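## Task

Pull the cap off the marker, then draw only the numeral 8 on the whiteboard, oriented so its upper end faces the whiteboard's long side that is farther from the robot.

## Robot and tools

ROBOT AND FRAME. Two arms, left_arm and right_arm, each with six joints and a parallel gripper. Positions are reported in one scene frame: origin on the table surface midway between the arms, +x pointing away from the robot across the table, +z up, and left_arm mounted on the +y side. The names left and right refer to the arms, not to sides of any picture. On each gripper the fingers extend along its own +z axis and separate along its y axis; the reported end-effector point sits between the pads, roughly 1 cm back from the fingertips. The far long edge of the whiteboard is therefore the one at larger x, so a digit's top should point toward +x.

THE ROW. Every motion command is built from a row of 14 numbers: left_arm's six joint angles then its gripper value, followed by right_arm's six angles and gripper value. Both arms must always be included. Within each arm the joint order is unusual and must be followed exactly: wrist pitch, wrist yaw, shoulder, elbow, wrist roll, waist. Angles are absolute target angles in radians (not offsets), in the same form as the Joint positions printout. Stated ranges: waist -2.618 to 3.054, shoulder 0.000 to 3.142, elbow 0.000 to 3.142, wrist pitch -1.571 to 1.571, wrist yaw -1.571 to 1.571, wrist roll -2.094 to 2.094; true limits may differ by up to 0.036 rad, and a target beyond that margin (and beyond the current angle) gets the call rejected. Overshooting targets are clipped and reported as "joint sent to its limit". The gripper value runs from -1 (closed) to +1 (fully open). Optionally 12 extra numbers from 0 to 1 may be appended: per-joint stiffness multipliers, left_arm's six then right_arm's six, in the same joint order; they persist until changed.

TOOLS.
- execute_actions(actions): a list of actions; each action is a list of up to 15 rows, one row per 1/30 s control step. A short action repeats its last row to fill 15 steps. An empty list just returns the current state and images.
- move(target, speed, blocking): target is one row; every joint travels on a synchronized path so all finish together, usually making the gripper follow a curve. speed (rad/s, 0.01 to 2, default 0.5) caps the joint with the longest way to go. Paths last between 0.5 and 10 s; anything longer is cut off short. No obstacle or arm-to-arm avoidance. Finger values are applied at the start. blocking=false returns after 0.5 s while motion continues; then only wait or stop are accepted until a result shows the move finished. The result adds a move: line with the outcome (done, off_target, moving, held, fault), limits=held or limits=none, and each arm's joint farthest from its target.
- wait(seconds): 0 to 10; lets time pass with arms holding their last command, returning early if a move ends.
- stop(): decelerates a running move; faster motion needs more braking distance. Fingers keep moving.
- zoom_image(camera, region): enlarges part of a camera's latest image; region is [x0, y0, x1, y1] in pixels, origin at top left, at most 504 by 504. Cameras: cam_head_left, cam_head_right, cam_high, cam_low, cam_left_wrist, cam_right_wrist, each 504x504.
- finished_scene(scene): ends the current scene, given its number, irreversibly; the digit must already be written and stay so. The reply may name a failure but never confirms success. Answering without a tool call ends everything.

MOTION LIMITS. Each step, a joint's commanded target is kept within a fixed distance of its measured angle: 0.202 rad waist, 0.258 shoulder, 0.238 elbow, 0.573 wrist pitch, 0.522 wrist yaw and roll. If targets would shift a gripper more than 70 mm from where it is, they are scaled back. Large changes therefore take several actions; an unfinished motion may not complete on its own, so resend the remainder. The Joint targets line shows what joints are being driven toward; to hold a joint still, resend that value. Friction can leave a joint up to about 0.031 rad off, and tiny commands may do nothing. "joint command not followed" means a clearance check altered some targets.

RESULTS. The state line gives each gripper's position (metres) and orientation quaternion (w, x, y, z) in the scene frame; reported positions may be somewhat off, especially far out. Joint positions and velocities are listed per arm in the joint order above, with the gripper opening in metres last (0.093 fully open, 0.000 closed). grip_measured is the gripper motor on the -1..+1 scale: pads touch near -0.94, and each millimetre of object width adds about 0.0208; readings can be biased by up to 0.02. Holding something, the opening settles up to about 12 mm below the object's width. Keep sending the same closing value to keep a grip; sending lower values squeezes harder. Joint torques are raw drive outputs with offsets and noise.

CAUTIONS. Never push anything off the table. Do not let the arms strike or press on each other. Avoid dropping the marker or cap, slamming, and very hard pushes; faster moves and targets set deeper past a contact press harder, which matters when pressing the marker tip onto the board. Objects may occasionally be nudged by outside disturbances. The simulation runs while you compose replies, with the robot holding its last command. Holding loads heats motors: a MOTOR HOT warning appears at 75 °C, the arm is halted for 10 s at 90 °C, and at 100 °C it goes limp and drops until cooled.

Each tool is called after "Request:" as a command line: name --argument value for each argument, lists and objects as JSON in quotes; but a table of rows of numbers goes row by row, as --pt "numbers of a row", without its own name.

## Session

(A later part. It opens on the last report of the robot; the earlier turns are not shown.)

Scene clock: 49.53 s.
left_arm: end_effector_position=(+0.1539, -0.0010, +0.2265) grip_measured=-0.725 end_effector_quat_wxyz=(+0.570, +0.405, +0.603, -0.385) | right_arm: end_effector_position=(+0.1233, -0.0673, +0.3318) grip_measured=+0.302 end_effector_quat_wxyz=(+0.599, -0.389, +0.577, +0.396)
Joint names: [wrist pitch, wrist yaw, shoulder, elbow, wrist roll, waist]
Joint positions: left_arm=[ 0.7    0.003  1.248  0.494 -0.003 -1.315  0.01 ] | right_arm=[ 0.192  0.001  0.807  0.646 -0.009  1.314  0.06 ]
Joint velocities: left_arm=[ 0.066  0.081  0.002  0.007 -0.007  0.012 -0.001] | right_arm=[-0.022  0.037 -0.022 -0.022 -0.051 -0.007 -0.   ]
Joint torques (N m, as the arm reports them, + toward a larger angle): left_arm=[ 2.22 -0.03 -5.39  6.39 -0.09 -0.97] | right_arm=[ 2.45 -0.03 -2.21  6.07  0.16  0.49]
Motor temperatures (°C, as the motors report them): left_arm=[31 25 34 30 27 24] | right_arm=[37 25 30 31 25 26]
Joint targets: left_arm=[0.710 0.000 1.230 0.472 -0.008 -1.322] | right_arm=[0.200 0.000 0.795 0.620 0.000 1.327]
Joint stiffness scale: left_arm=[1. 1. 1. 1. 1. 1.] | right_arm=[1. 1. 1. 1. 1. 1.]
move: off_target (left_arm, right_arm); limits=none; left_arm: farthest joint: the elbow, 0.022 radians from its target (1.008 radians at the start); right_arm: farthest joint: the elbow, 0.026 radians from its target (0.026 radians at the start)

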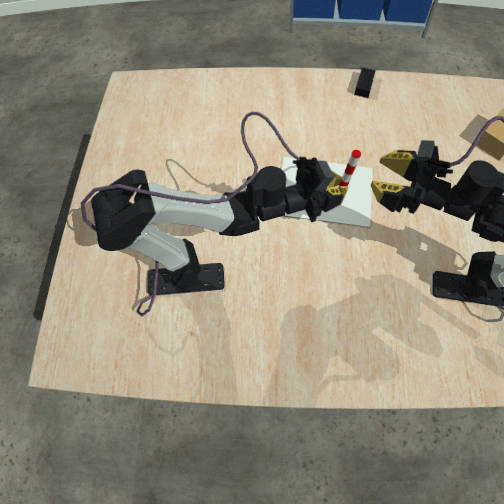

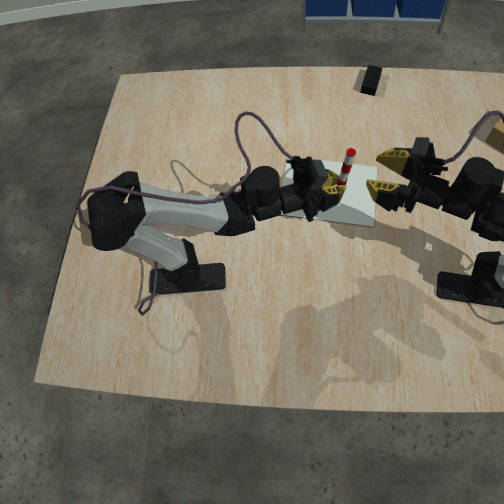

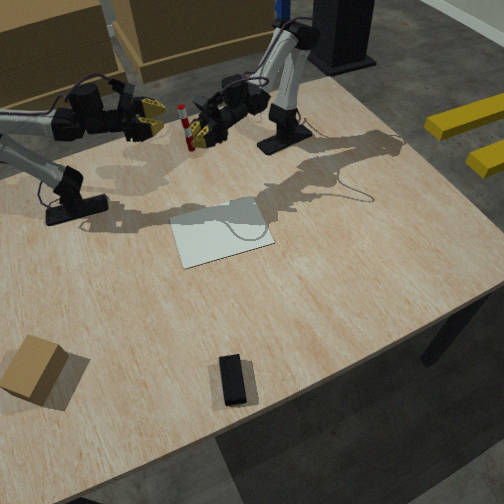

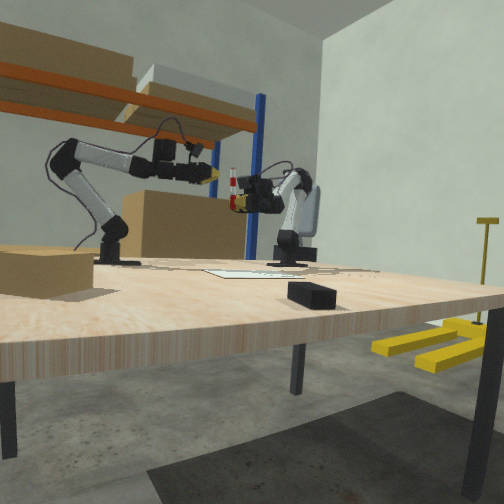

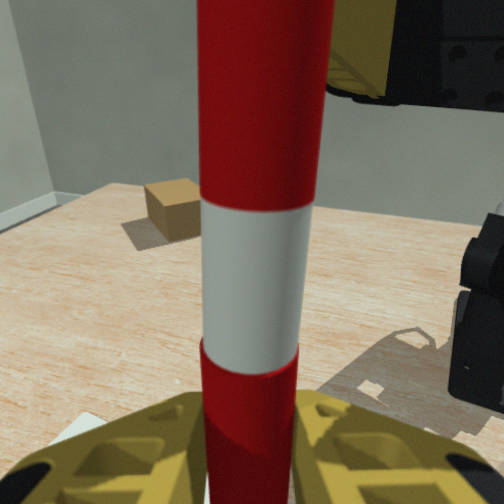

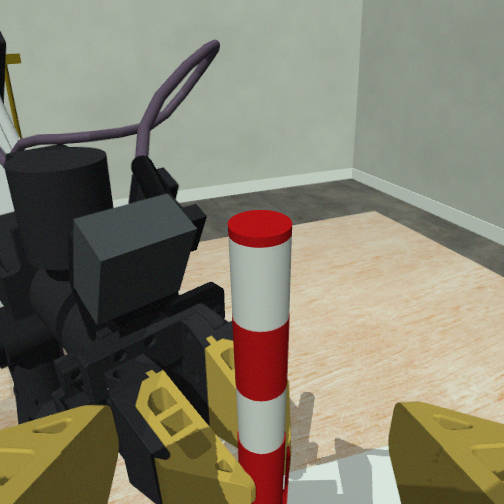

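Request:
move --target '[0.71,0,1.23,0.472,-0.008,-1.322,-0.88,0.365,0,1.116,0.768,0,1.327,0]' --speed 0.4

Request:
move --target '[0.71,0,1.23,0.472,-0.008,-1.322,-0.88,0.365,0,1.116,0.768,0,1.327,-0.9]'

Request:
zoom_image --camera "cam_low" --region '[170,140,290,240]'

Scene clock: 58.80 s.
left_arm: end_effector_position=(+0.1539, -0.0010, +0.2266) grip_measured=-0.725 end_effector_quat_wxyz=(+0.570, +0.404, +0.603, -0.385) | right_arm: end_effector_position=(+0.1475, -0.0089, +0.3207) grip_measured=+0.002 end_effector_quat_wxyz=(+0.590, -0.395, +0.586, +0.390)
Joint names: [wrist pitch, wrist yaw, shoulder, elbow, wrist roll, waist]
Joint positions: left_arm=[ 0.7    0.003  1.248  0.494 -0.003 -1.315  0.01 ] | right_arm=[ 0.357  0.001  1.105  0.749 -0.009  1.314  0.045]
Joint velocities: left_arm=[-0.037  0.037 -0.007 -0.017  0.007 -0.017 -0.   ] | right_arm=[ 0.037 -0.022 -0.007  0.007 -0.007  0.022 -0.   ]
Joint torques (N m, as the arm reports them, + toward a larger angle): left_arm=[ 2.23 -0.02 -5.39  6.39 -0.07 -0.98] | right_arm=[ 2.47 -0.03 -2.67  9.19  0.16  0.49]
Motor temperatures (°C, as the motors report them): left_arm=[33 25 33 30 27 24] | right_arm=[38 25 29 32 25 26]
Joint targets: left_arm=[0.710 -0.000 1.230 0.472 -0.008 -1.322] | right_arm=[0.365 -0.000 1.116 0.768 0.000 1.327]
Joint stiffness scale: left_arm=[1. 1. 1. 1. 1. 1.] | right_arm=[1. 1. 1. 1. 1. 1.]
move: off_target (left_arm); limits=none; left_arm: farthest joint: the elbow, 0.022 radians from its target (0.022 radians at the start); right_arm: farthest joint: the elbow, 0.019 radians from its target (0.122 radians at the start)

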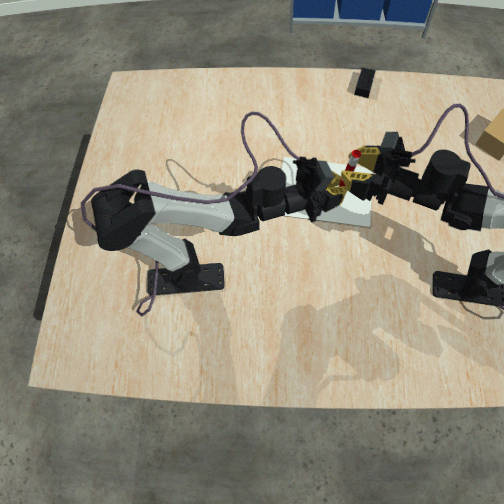

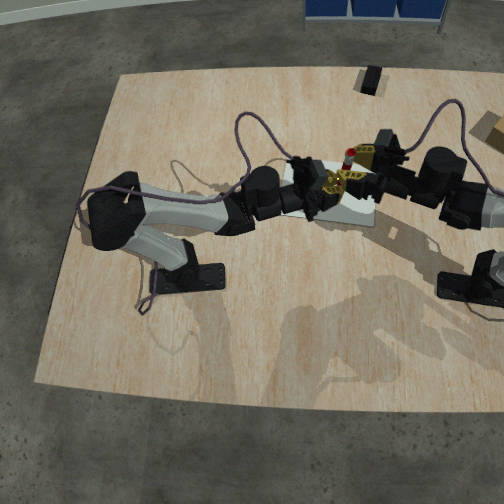

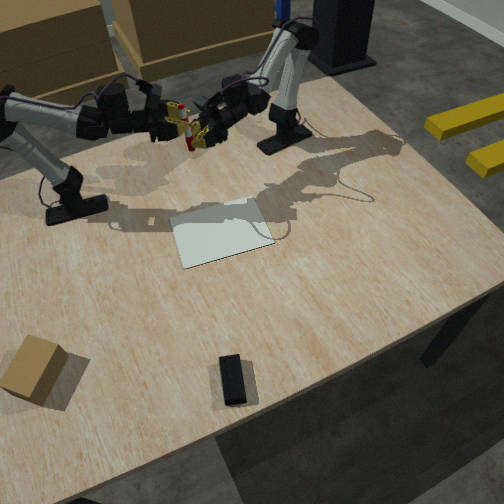

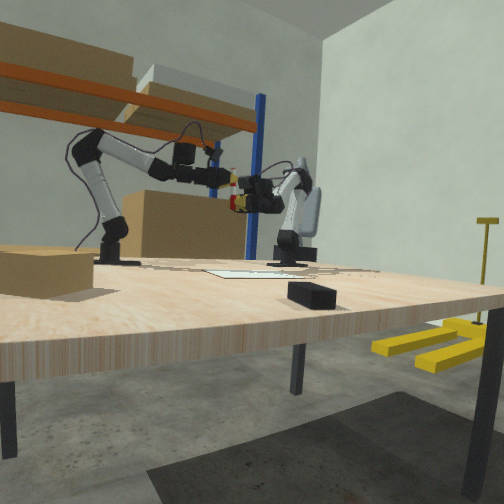

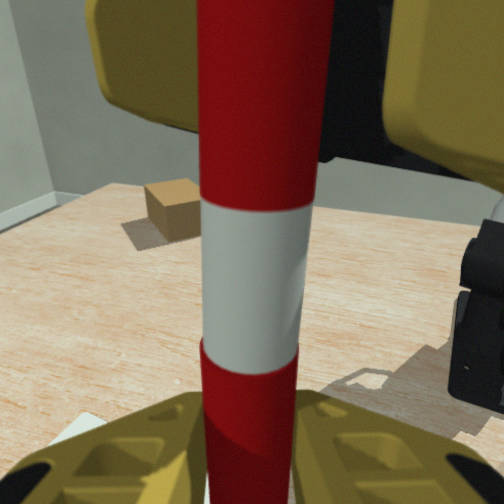

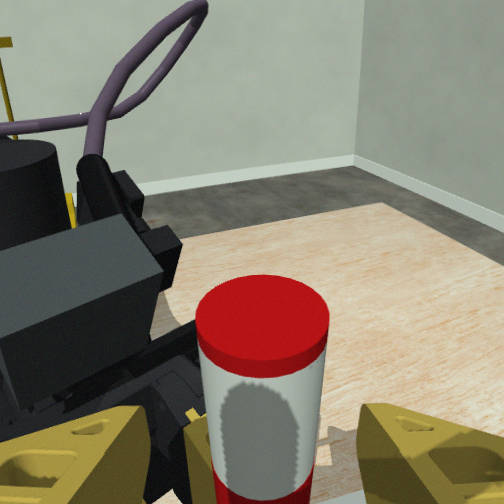

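Scene clock: 59.50 s.
left_arm: end_effector_position=(+0.1536, -0.0012, +0.2267) grip_measured=-0.725 end_effector_quat_wxyz=(+0.569, +0.405, +0.603, -0.386) | right_arm: end_effector_position=(+0.1481, -0.0092, +0.3207) grip_measured=-0.736 end_effector_quat_wxyz=(+0.591, -0.394, +0.587, +0.389)
Joint names: [wrist pitch, wrist yaw, shoulder, elbow, wrist roll, waist]
Joint positions: left_arm=[ 0.701  0.005  1.248  0.494 -0.003 -1.316  0.01 ] | right_arm=[ 0.357  0.005  1.105  0.749 -0.01   1.314  0.01 ]
Joint velocities: left_arm=[-0.037 -0.007  0.007 -0.007 -0.037 -0.002  0.   ] | right_arm=[ 0.066 -0.022 -0.002  0.012 -0.007 -0.017  0.001]
Joint torques (N m, as the arm reports them, + toward a larger angle): left_arm=[ 2.22 -0.04 -5.4   6.38 -0.08 -0.95] | right_arm=[ 2.47 -0.07 -2.67  9.2   0.16  0.49]
Motor temperatures (°C, as the motors report them): left_arm=[33 25 33 30 27 24] | right_arm=[38 25 29 32 25 26]
Joint targets: left_arm=[0.710 0.000 1.230 0.472 -0.008 -1.322] | right_arm=[0.365 -0.000 1.116 0.768 0.000 1.327]
Joint stiffness scale: left_arm=[1. 1. 1. 1. 1. 1.] | right_arm=[1. 1. 1. 1. 1. 1.]
move: off_target (left_arm); limits=none; left_arm: farthest joint: the elbow, 0.022 radians from its target (0.022 radians at the start); right_arm: farthest joint: the elbow, 0.019 radians from its target (0.019 radians at the start)

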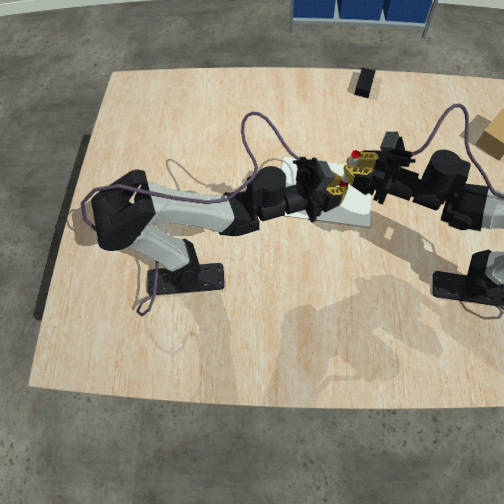

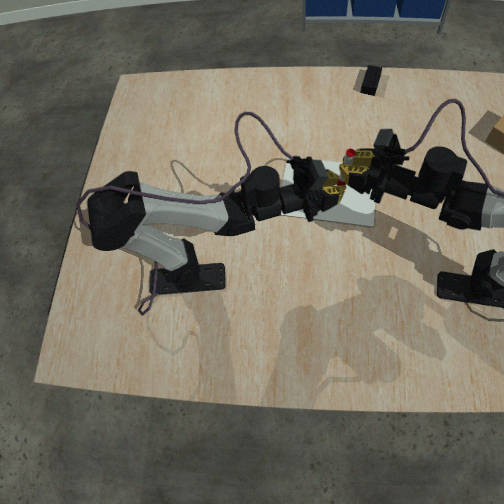

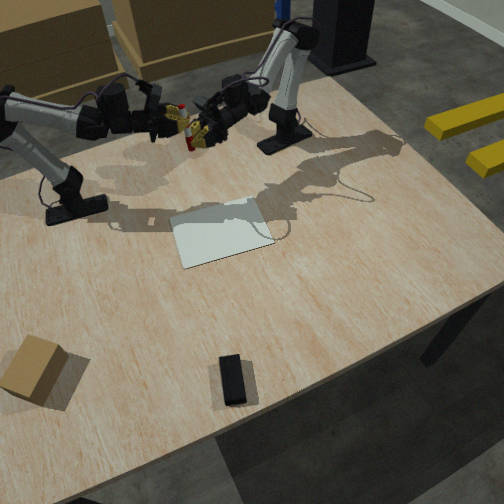

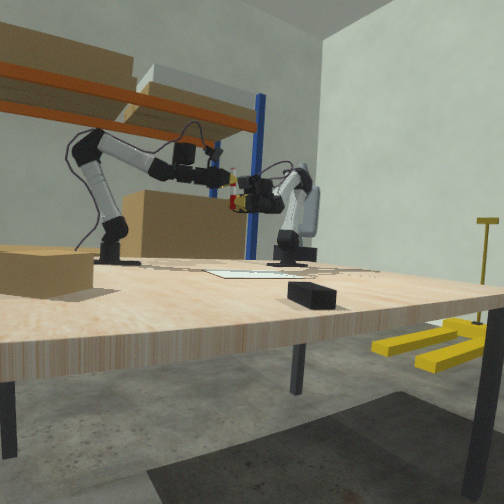

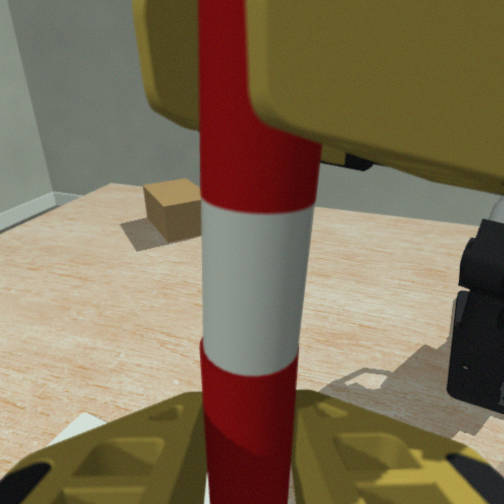

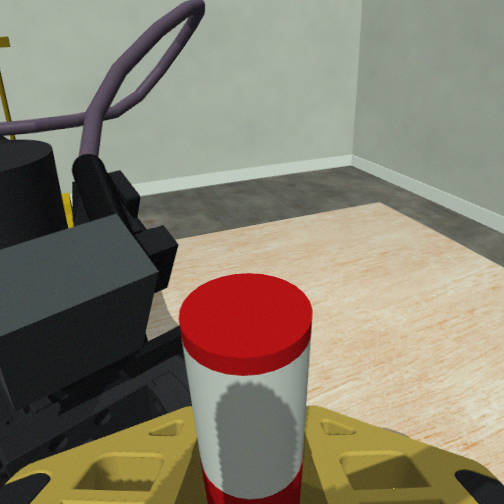

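Region (170, 140, 290, 240) of cam_low's 504x504 image, scaled by 4.200, with more detail than that image has.

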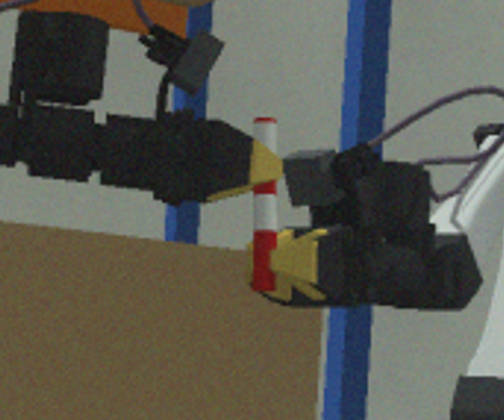

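Request:
move --target '[0.46,0,1.268,0.472,-0.008,-1.316,-0.88,0.6,0,1.092,0.777,0,1.32,-0.9]' --speed 0.3

Scene clock: 64.87 s.
left_arm: end_effector_position=(+0.1528, +0.0082, +0.1734) grip_measured=-0.725 end_effector_quat_wxyz=(+0.502, +0.441, +0.666, -0.334) | right_arm: end_effector_position=(+0.1457, -0.0165, +0.3840) grip_measured=-0.736 end_effector_quat_wxyz=(+0.660, -0.341, +0.511, +0.433)
Joint names: [wrist pitch, wrist yaw, shoulder, elbow, wrist roll, waist]
Joint positions: left_arm=[ 0.477 -0.009  1.248  0.494 -0.005 -1.314  0.01 ] | right_arm=[ 0.588  0.009  1.102  0.763 -0.009  1.314  0.01 ]
Joint velocities: left_arm=[-0.037 -0.007  0.002 -0.002  0.081 -0.007 -0.   ] | right_arm=[-0.022 -0.007 -0.012 -0.007 -0.022  0.017 -0.   ]
Joint torques (N m, as the arm reports them, + toward a larger angle): left_arm=[ 2.    0.09 -2.82  6.4  -0.06 -0.54] | right_arm=[ 2.38 -0.1  -4.17  8.74  0.16  0.01]
Motor temperatures (°C, as the motors report them): left_arm=[34 25 33 30 27 24] | right_arm=[39 25 29 33 25 26]
Joint targets: left_arm=[0.460 -0.000 1.268 0.472 -0.008 -1.316] | right_arm=[0.600 0.000 1.092 0.777 -0.000 1.320]
Joint stiffness scale: left_arm=[1. 1. 1. 1. 1. 1.] | right_arm=[1. 1. 1. 1. 1. 1.]
move: off_target (left_arm); limits=none; left_arm: farthest joint: the elbow, 0.022 radians from its target (0.022 radians at the start); right_arm: farthest joint: the elbow, 0.014 radians from its target (0.028 radians at the start)

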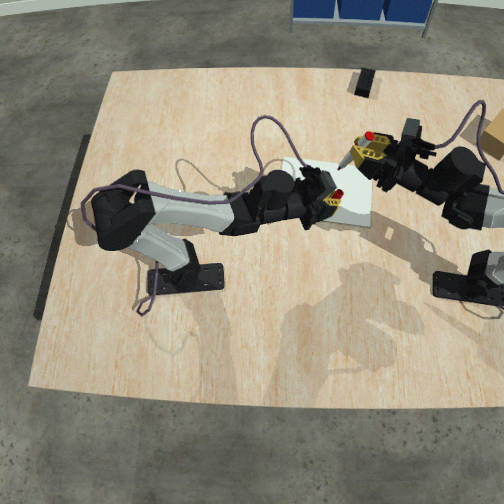

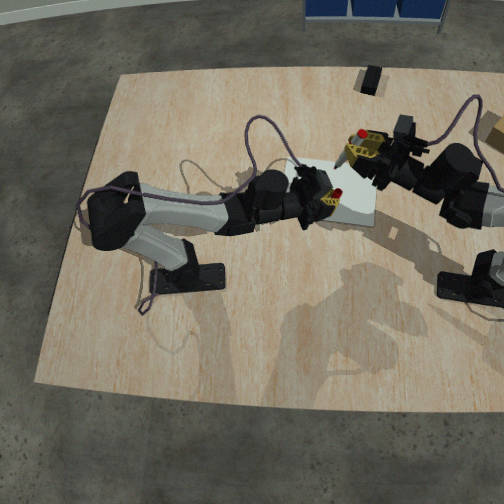

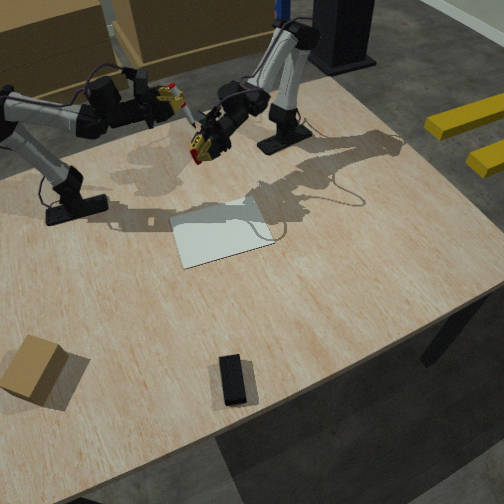

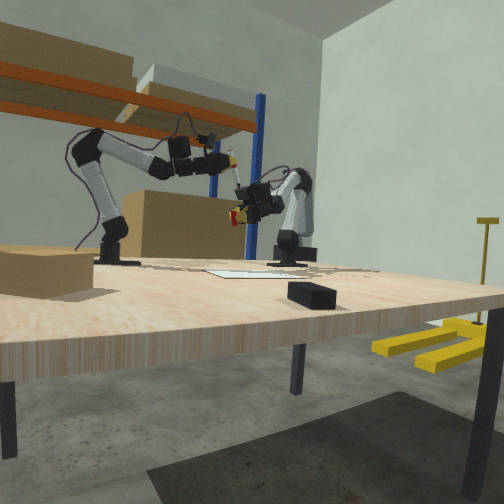

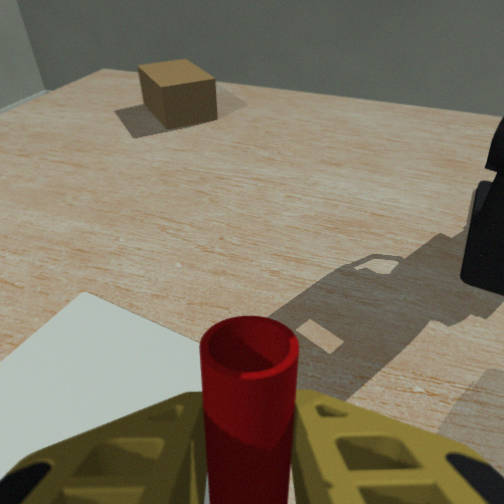

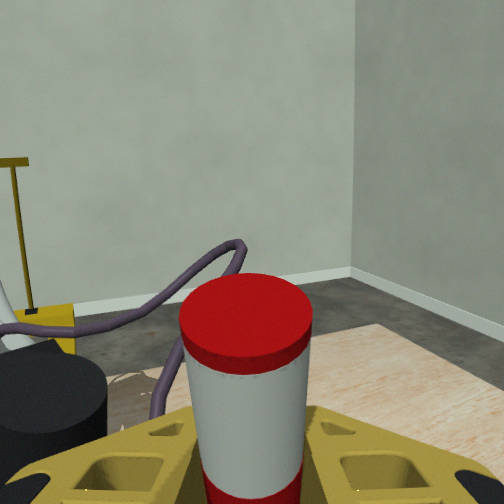

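Request:
move --target '[0.2,0,0.9,0.35,0,-1.8,-0.88,0.6,0,1.092,0.7,0,1.098,-0.9]' --speed 0.8

Request:
move --target '[0.2,0,0.9,0.35,0,-1.8,-0.88,1.44,0,2.043,0.655,0,1.098,-0.9]' --speed 0.7

Request:
zoom_image --camera "cam_high" --region '[140,150,300,280]'

Scene clock: 98.97 s.
left_arm: end_effector_position=(-0.0248, +0.0392, +0.1691) grip_measured=-0.725 end_effector_quat_wxyz=(+0.393, +0.598, +0.551, -0.429) | right_arm: end_effector_position=(+0.2149, -0.0531, +0.3661) grip_measured=-0.736 end_effector_quat_wxyz=(+0.691, -0.294, +0.554, +0.360)
Joint names: [wrist pitch, wrist yaw, shoulder, elbow, wrist roll, waist]
Joint positions: left_arm=[ 0.217 -0.005  0.917  0.372 -0.005 -1.793  0.01 ] | right_arm=[ 0.591  0.007  1.102  0.725 -0.009  1.111  0.01 ]
Joint velocities: left_arm=[-0.022 -0.022  0.012 -0.017 -0.022 -0.002 -0.002] | right_arm=[ 0.007  0.007 -0.032 -0.002 -0.051 -0.007  0.001]
Joint torques (N m, as the arm reports them, + toward a larger angle): left_arm=[ 1.98  0.05 -3.14  6.85  0.01 -1.01] | right_arm=[ 2.36 -0.08 -4.15  6.04  0.16 -1.24]
Motor temperatures (°C, as the motors report them): left_arm=[35 25 31 30 27 24] | right_arm=[39 25 30 37 25 26]
Joint targets: left_arm=[0.200 -0.000 0.900 0.350 -0.000 -1.800] | right_arm=[0.600 -0.000 1.092 0.700 -0.000 1.098]
Joint stiffness scale: left_arm=[1. 1. 1. 1. 1. 1.] | right_arm=[1. 1. 1. 1. 1. 1.]
move: off_target (left_arm, right_arm); limits=none; left_arm: farthest joint: the elbow, 0.022 radians from its target (0.144 radians at the start); right_arm: farthest joint: the elbow, 0.025 radians from its target (0.063 radians at the start)

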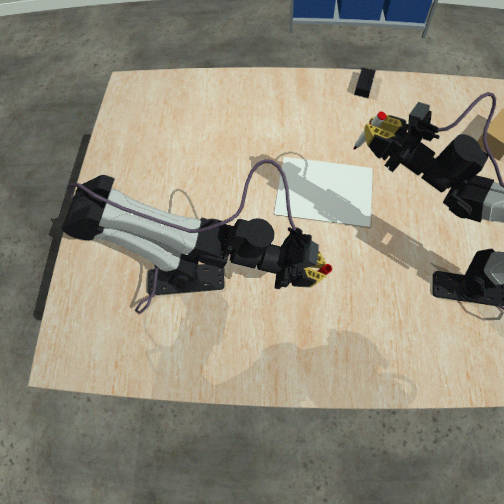

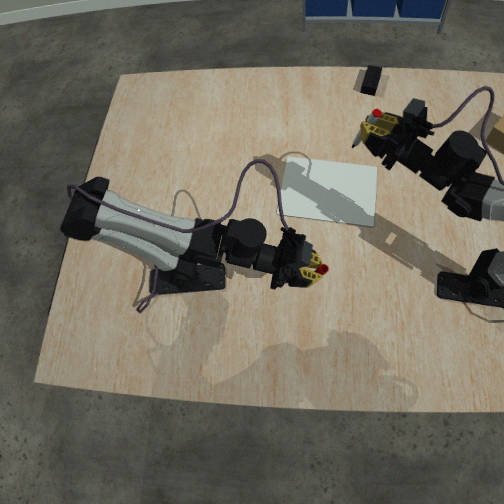

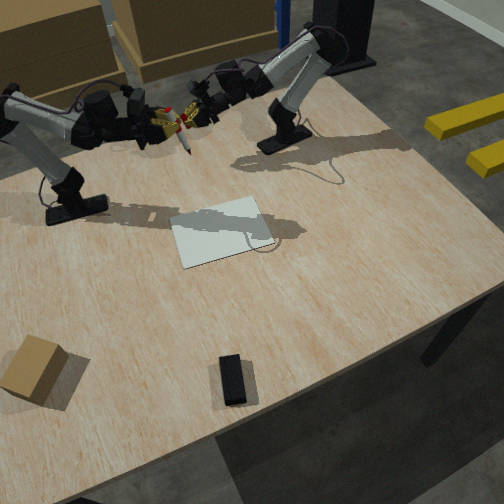

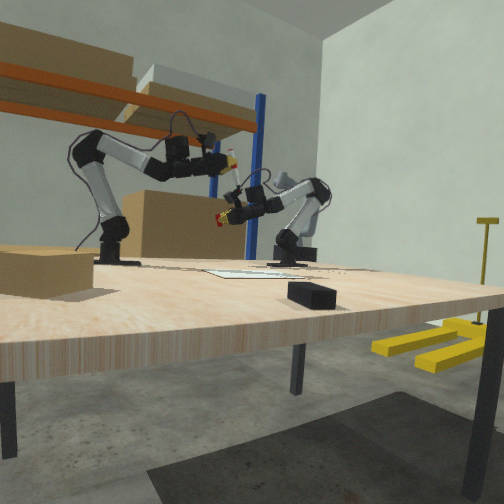

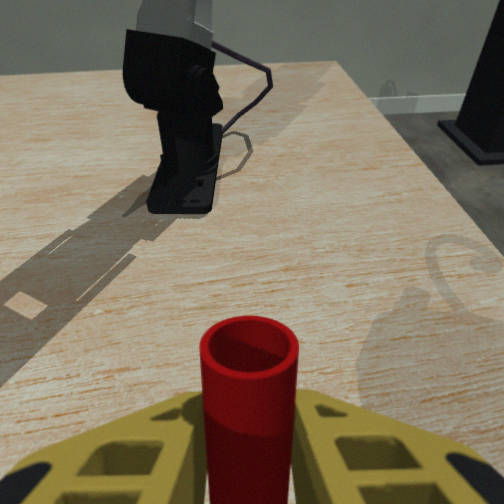

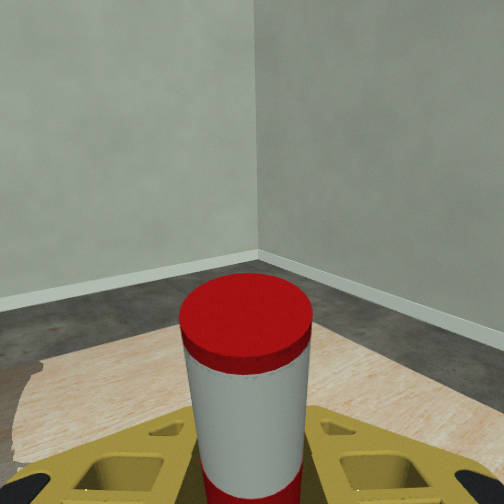

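Scene clock: 101.17 s.
left_arm: end_effector_position=(-0.0248, +0.0392, +0.1690) grip_measured=-0.725 end_effector_quat_wxyz=(+0.393, +0.598, +0.551, -0.429) | right_arm: end_effector_position=(+0.2722, +0.0315, +0.1385) grip_measured=-0.736 end_effector_quat_wxyz=(+0.648, -0.321, +0.603, +0.337)
Joint names: [wrist pitch, wrist yaw, shoulder, elbow, wrist roll, waist]
Joint positions: left_arm=[ 0.217 -0.005  0.917  0.372 -0.005 -1.793  0.01 ] | right_arm=[ 1.428  0.007  2.035  0.673 -0.009  1.111  0.01 ]
Joint velocities: left_arm=[ 0.007 -0.007 -0.022 -0.017  0.037 -0.012 -0.   ] | right_arm=[ 0.051 -0.051  0.002 -0.002 -0.066 -0.012 -0.   ]
Joint torques (N m, as the arm reports them, + toward a larger angle): left_arm=[ 1.98  0.06 -3.13  6.87  0.01 -1.01] | right_arm=[ 2.49 -0.08 -7.81  3.36  0.16 -1.25]
Motor temperatures (°C, as the motors report them): left_arm=[35 25 31 30 27 24] | right_arm=[39 25 30 37 25 26]
Joint targets: left_arm=[0.200 0.000 0.900 0.350 -0.000 -1.800] | right_arm=[1.440 -0.000 2.043 0.655 -0.000 1.098]
Joint stiffness scale: left_arm=[1. 1. 1. 1. 1. 1.] | right_arm=[1. 1. 1. 1. 1. 1.]
move: off_target (left_arm); limits=none; left_arm: farthest joint: the elbow, 0.022 radians from its target (0.022 radians at the start); right_arm: farthest joint: the elbow, 0.018 radians from its target (0.070 radians at the start)

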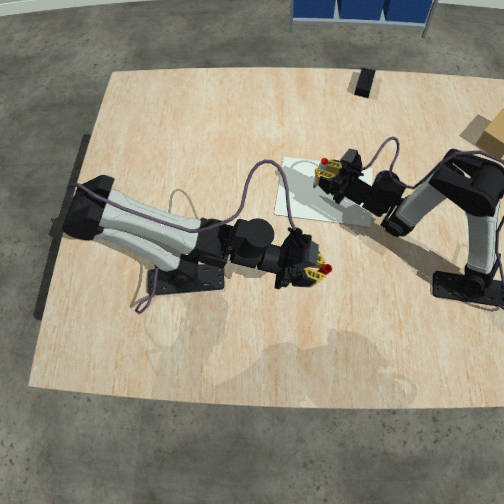

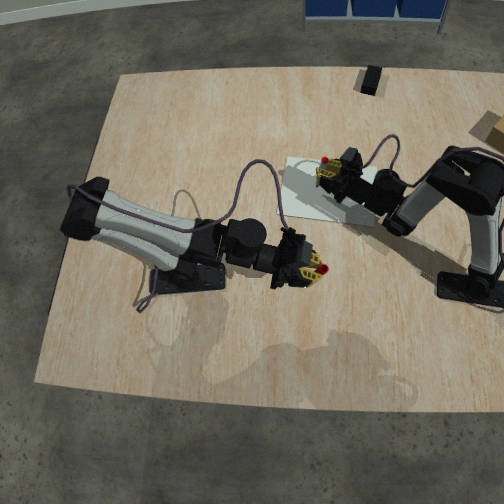

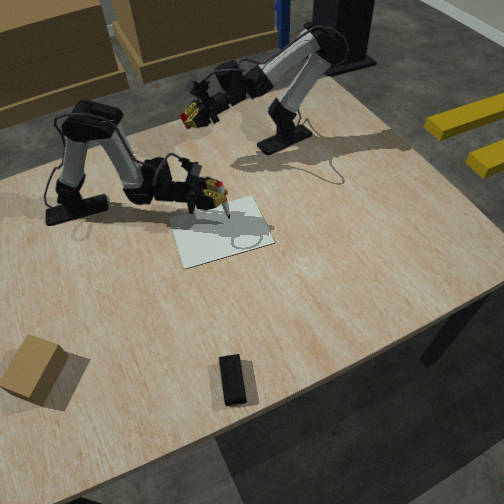

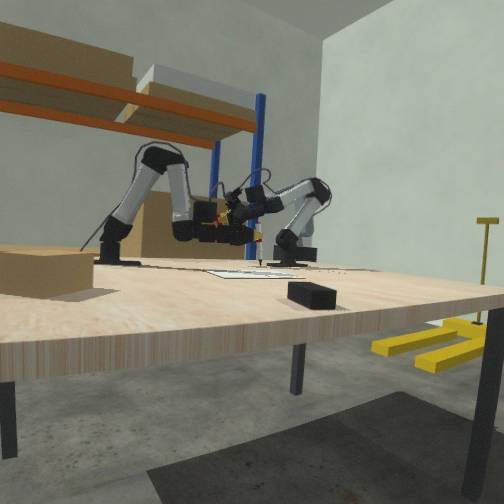

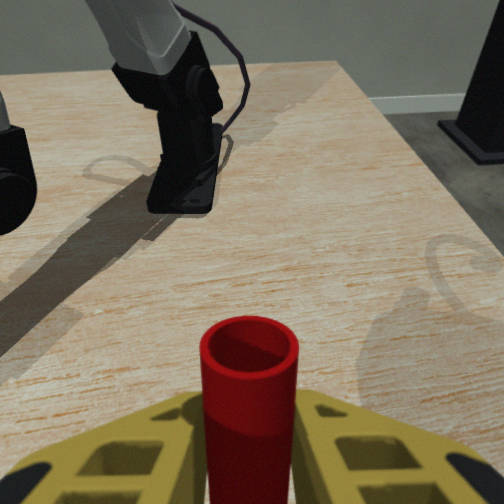

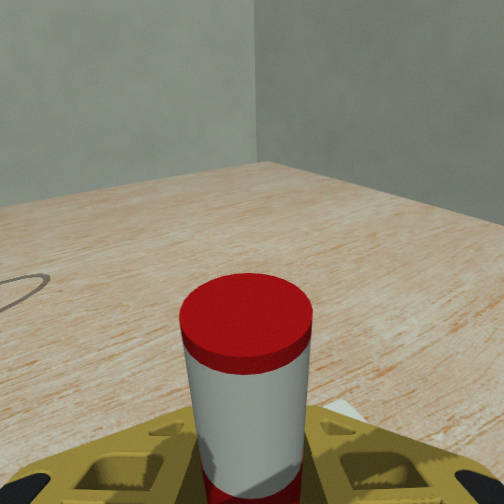

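Region (140, 150, 300, 280) of cam_high's 504x504 image, scaled by 3.150, with more detail than that image has; it fills the top 410 rows of this view, and the rest is white.

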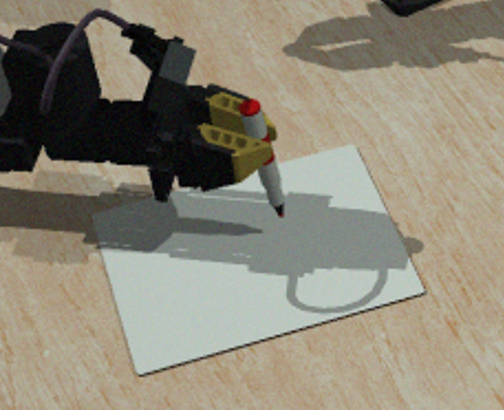

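Request:
move --target '[0.2,0,0.9,0.35,0,-1.8,-0.88,1.25,0,2.043,0.655,0,1.098,-0.9]' --speed 0.14

Scene clock: 105.43 s.
left_arm: end_effector_position=(-0.0248, +0.0393, +0.1689) grip_measured=-0.725 end_effector_quat_wxyz=(+0.393, +0.598, +0.552, -0.429) | right_arm: end_effector_position=(+0.2724, +0.0318, +0.1146) grip_measured=-0.736 end_effector_quat_wxyz=(+0.617, -0.337, +0.634, +0.321)
Joint names: [wrist pitch, wrist yaw, shoulder, elbow, wrist roll, waist]
Joint positions: left_arm=[ 0.217 -0.005  0.917  0.372 -0.005 -1.793  0.01 ] | right_arm=[ 1.33   0.007  2.035  0.673 -0.009  1.111  0.01 ]
Joint velocities: left_arm=[-0.037  0.037  0.007  0.007  0.022 -0.007 -0.001] | right_arm=[ 0.051 -0.007 -0.012  0.007 -0.007 -0.022 -0.   ]
Joint torques (N m, as the arm reports them, + toward a larger angle): left_arm=[ 1.99  0.06 -3.13  6.86  0.01 -1.01] | right_arm=[ 1.57 -0.08 -7.87  3.4   0.16 -1.26]
Motor temperatures (°C, as the motors report them): left_arm=[35 25 31 31 27 24] | right_arm=[40 25 31 36 25 26]
Joint targets: left_arm=[0.200 0.000 0.900 0.350 -0.000 -1.800] | right_arm=[1.250 -0.000 2.043 0.655 0.000 1.098]
Joint stiffness scale: left_arm=[1. 1. 1. 1. 1. 1.] | right_arm=[1. 1. 1. 1. 1. 1.]
move: off_target (left_arm, right_arm); limits=none; left_arm: farthest joint: the elbow, 0.022 radians from its target (0.022 radians at the start); right_arm: farthest joint: the wrist pitch, 0.080 radians from its target (0.179 radians at the start)

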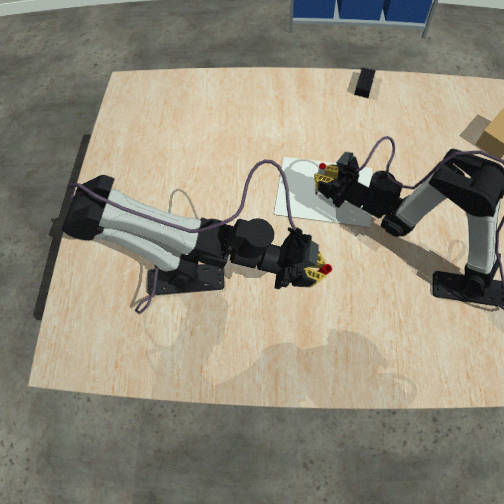

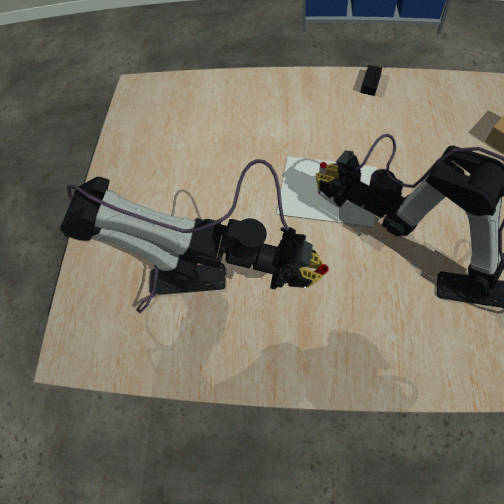

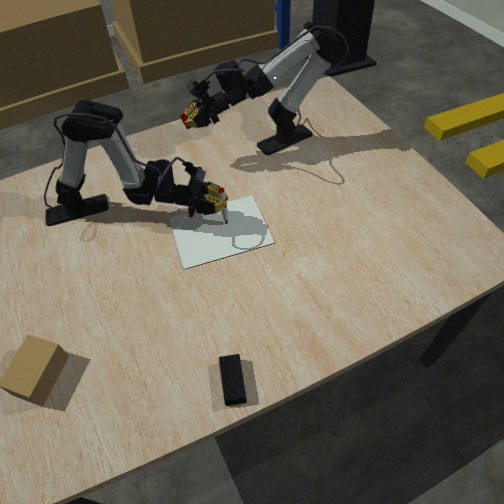

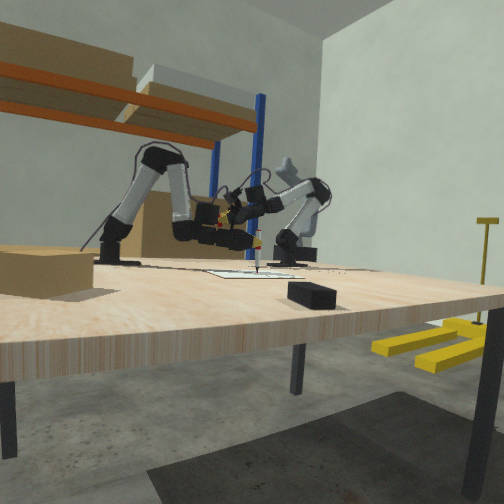

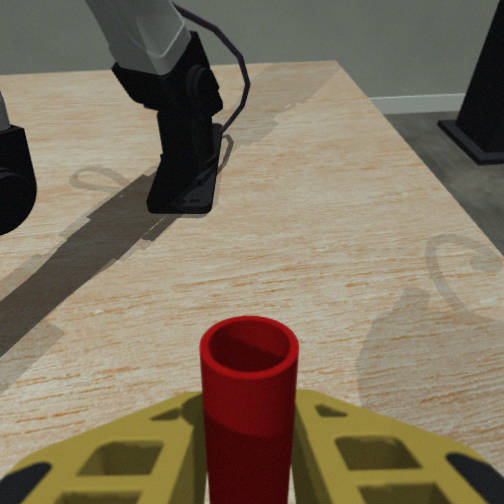

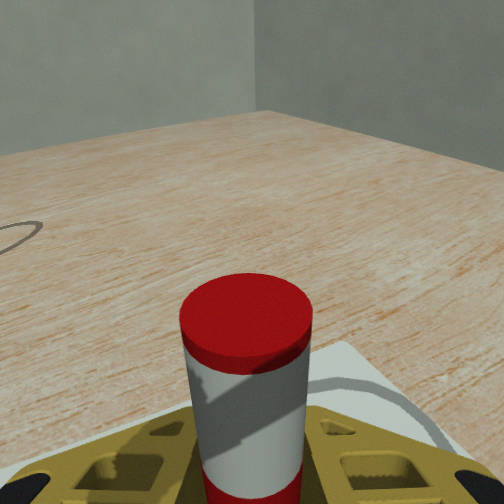

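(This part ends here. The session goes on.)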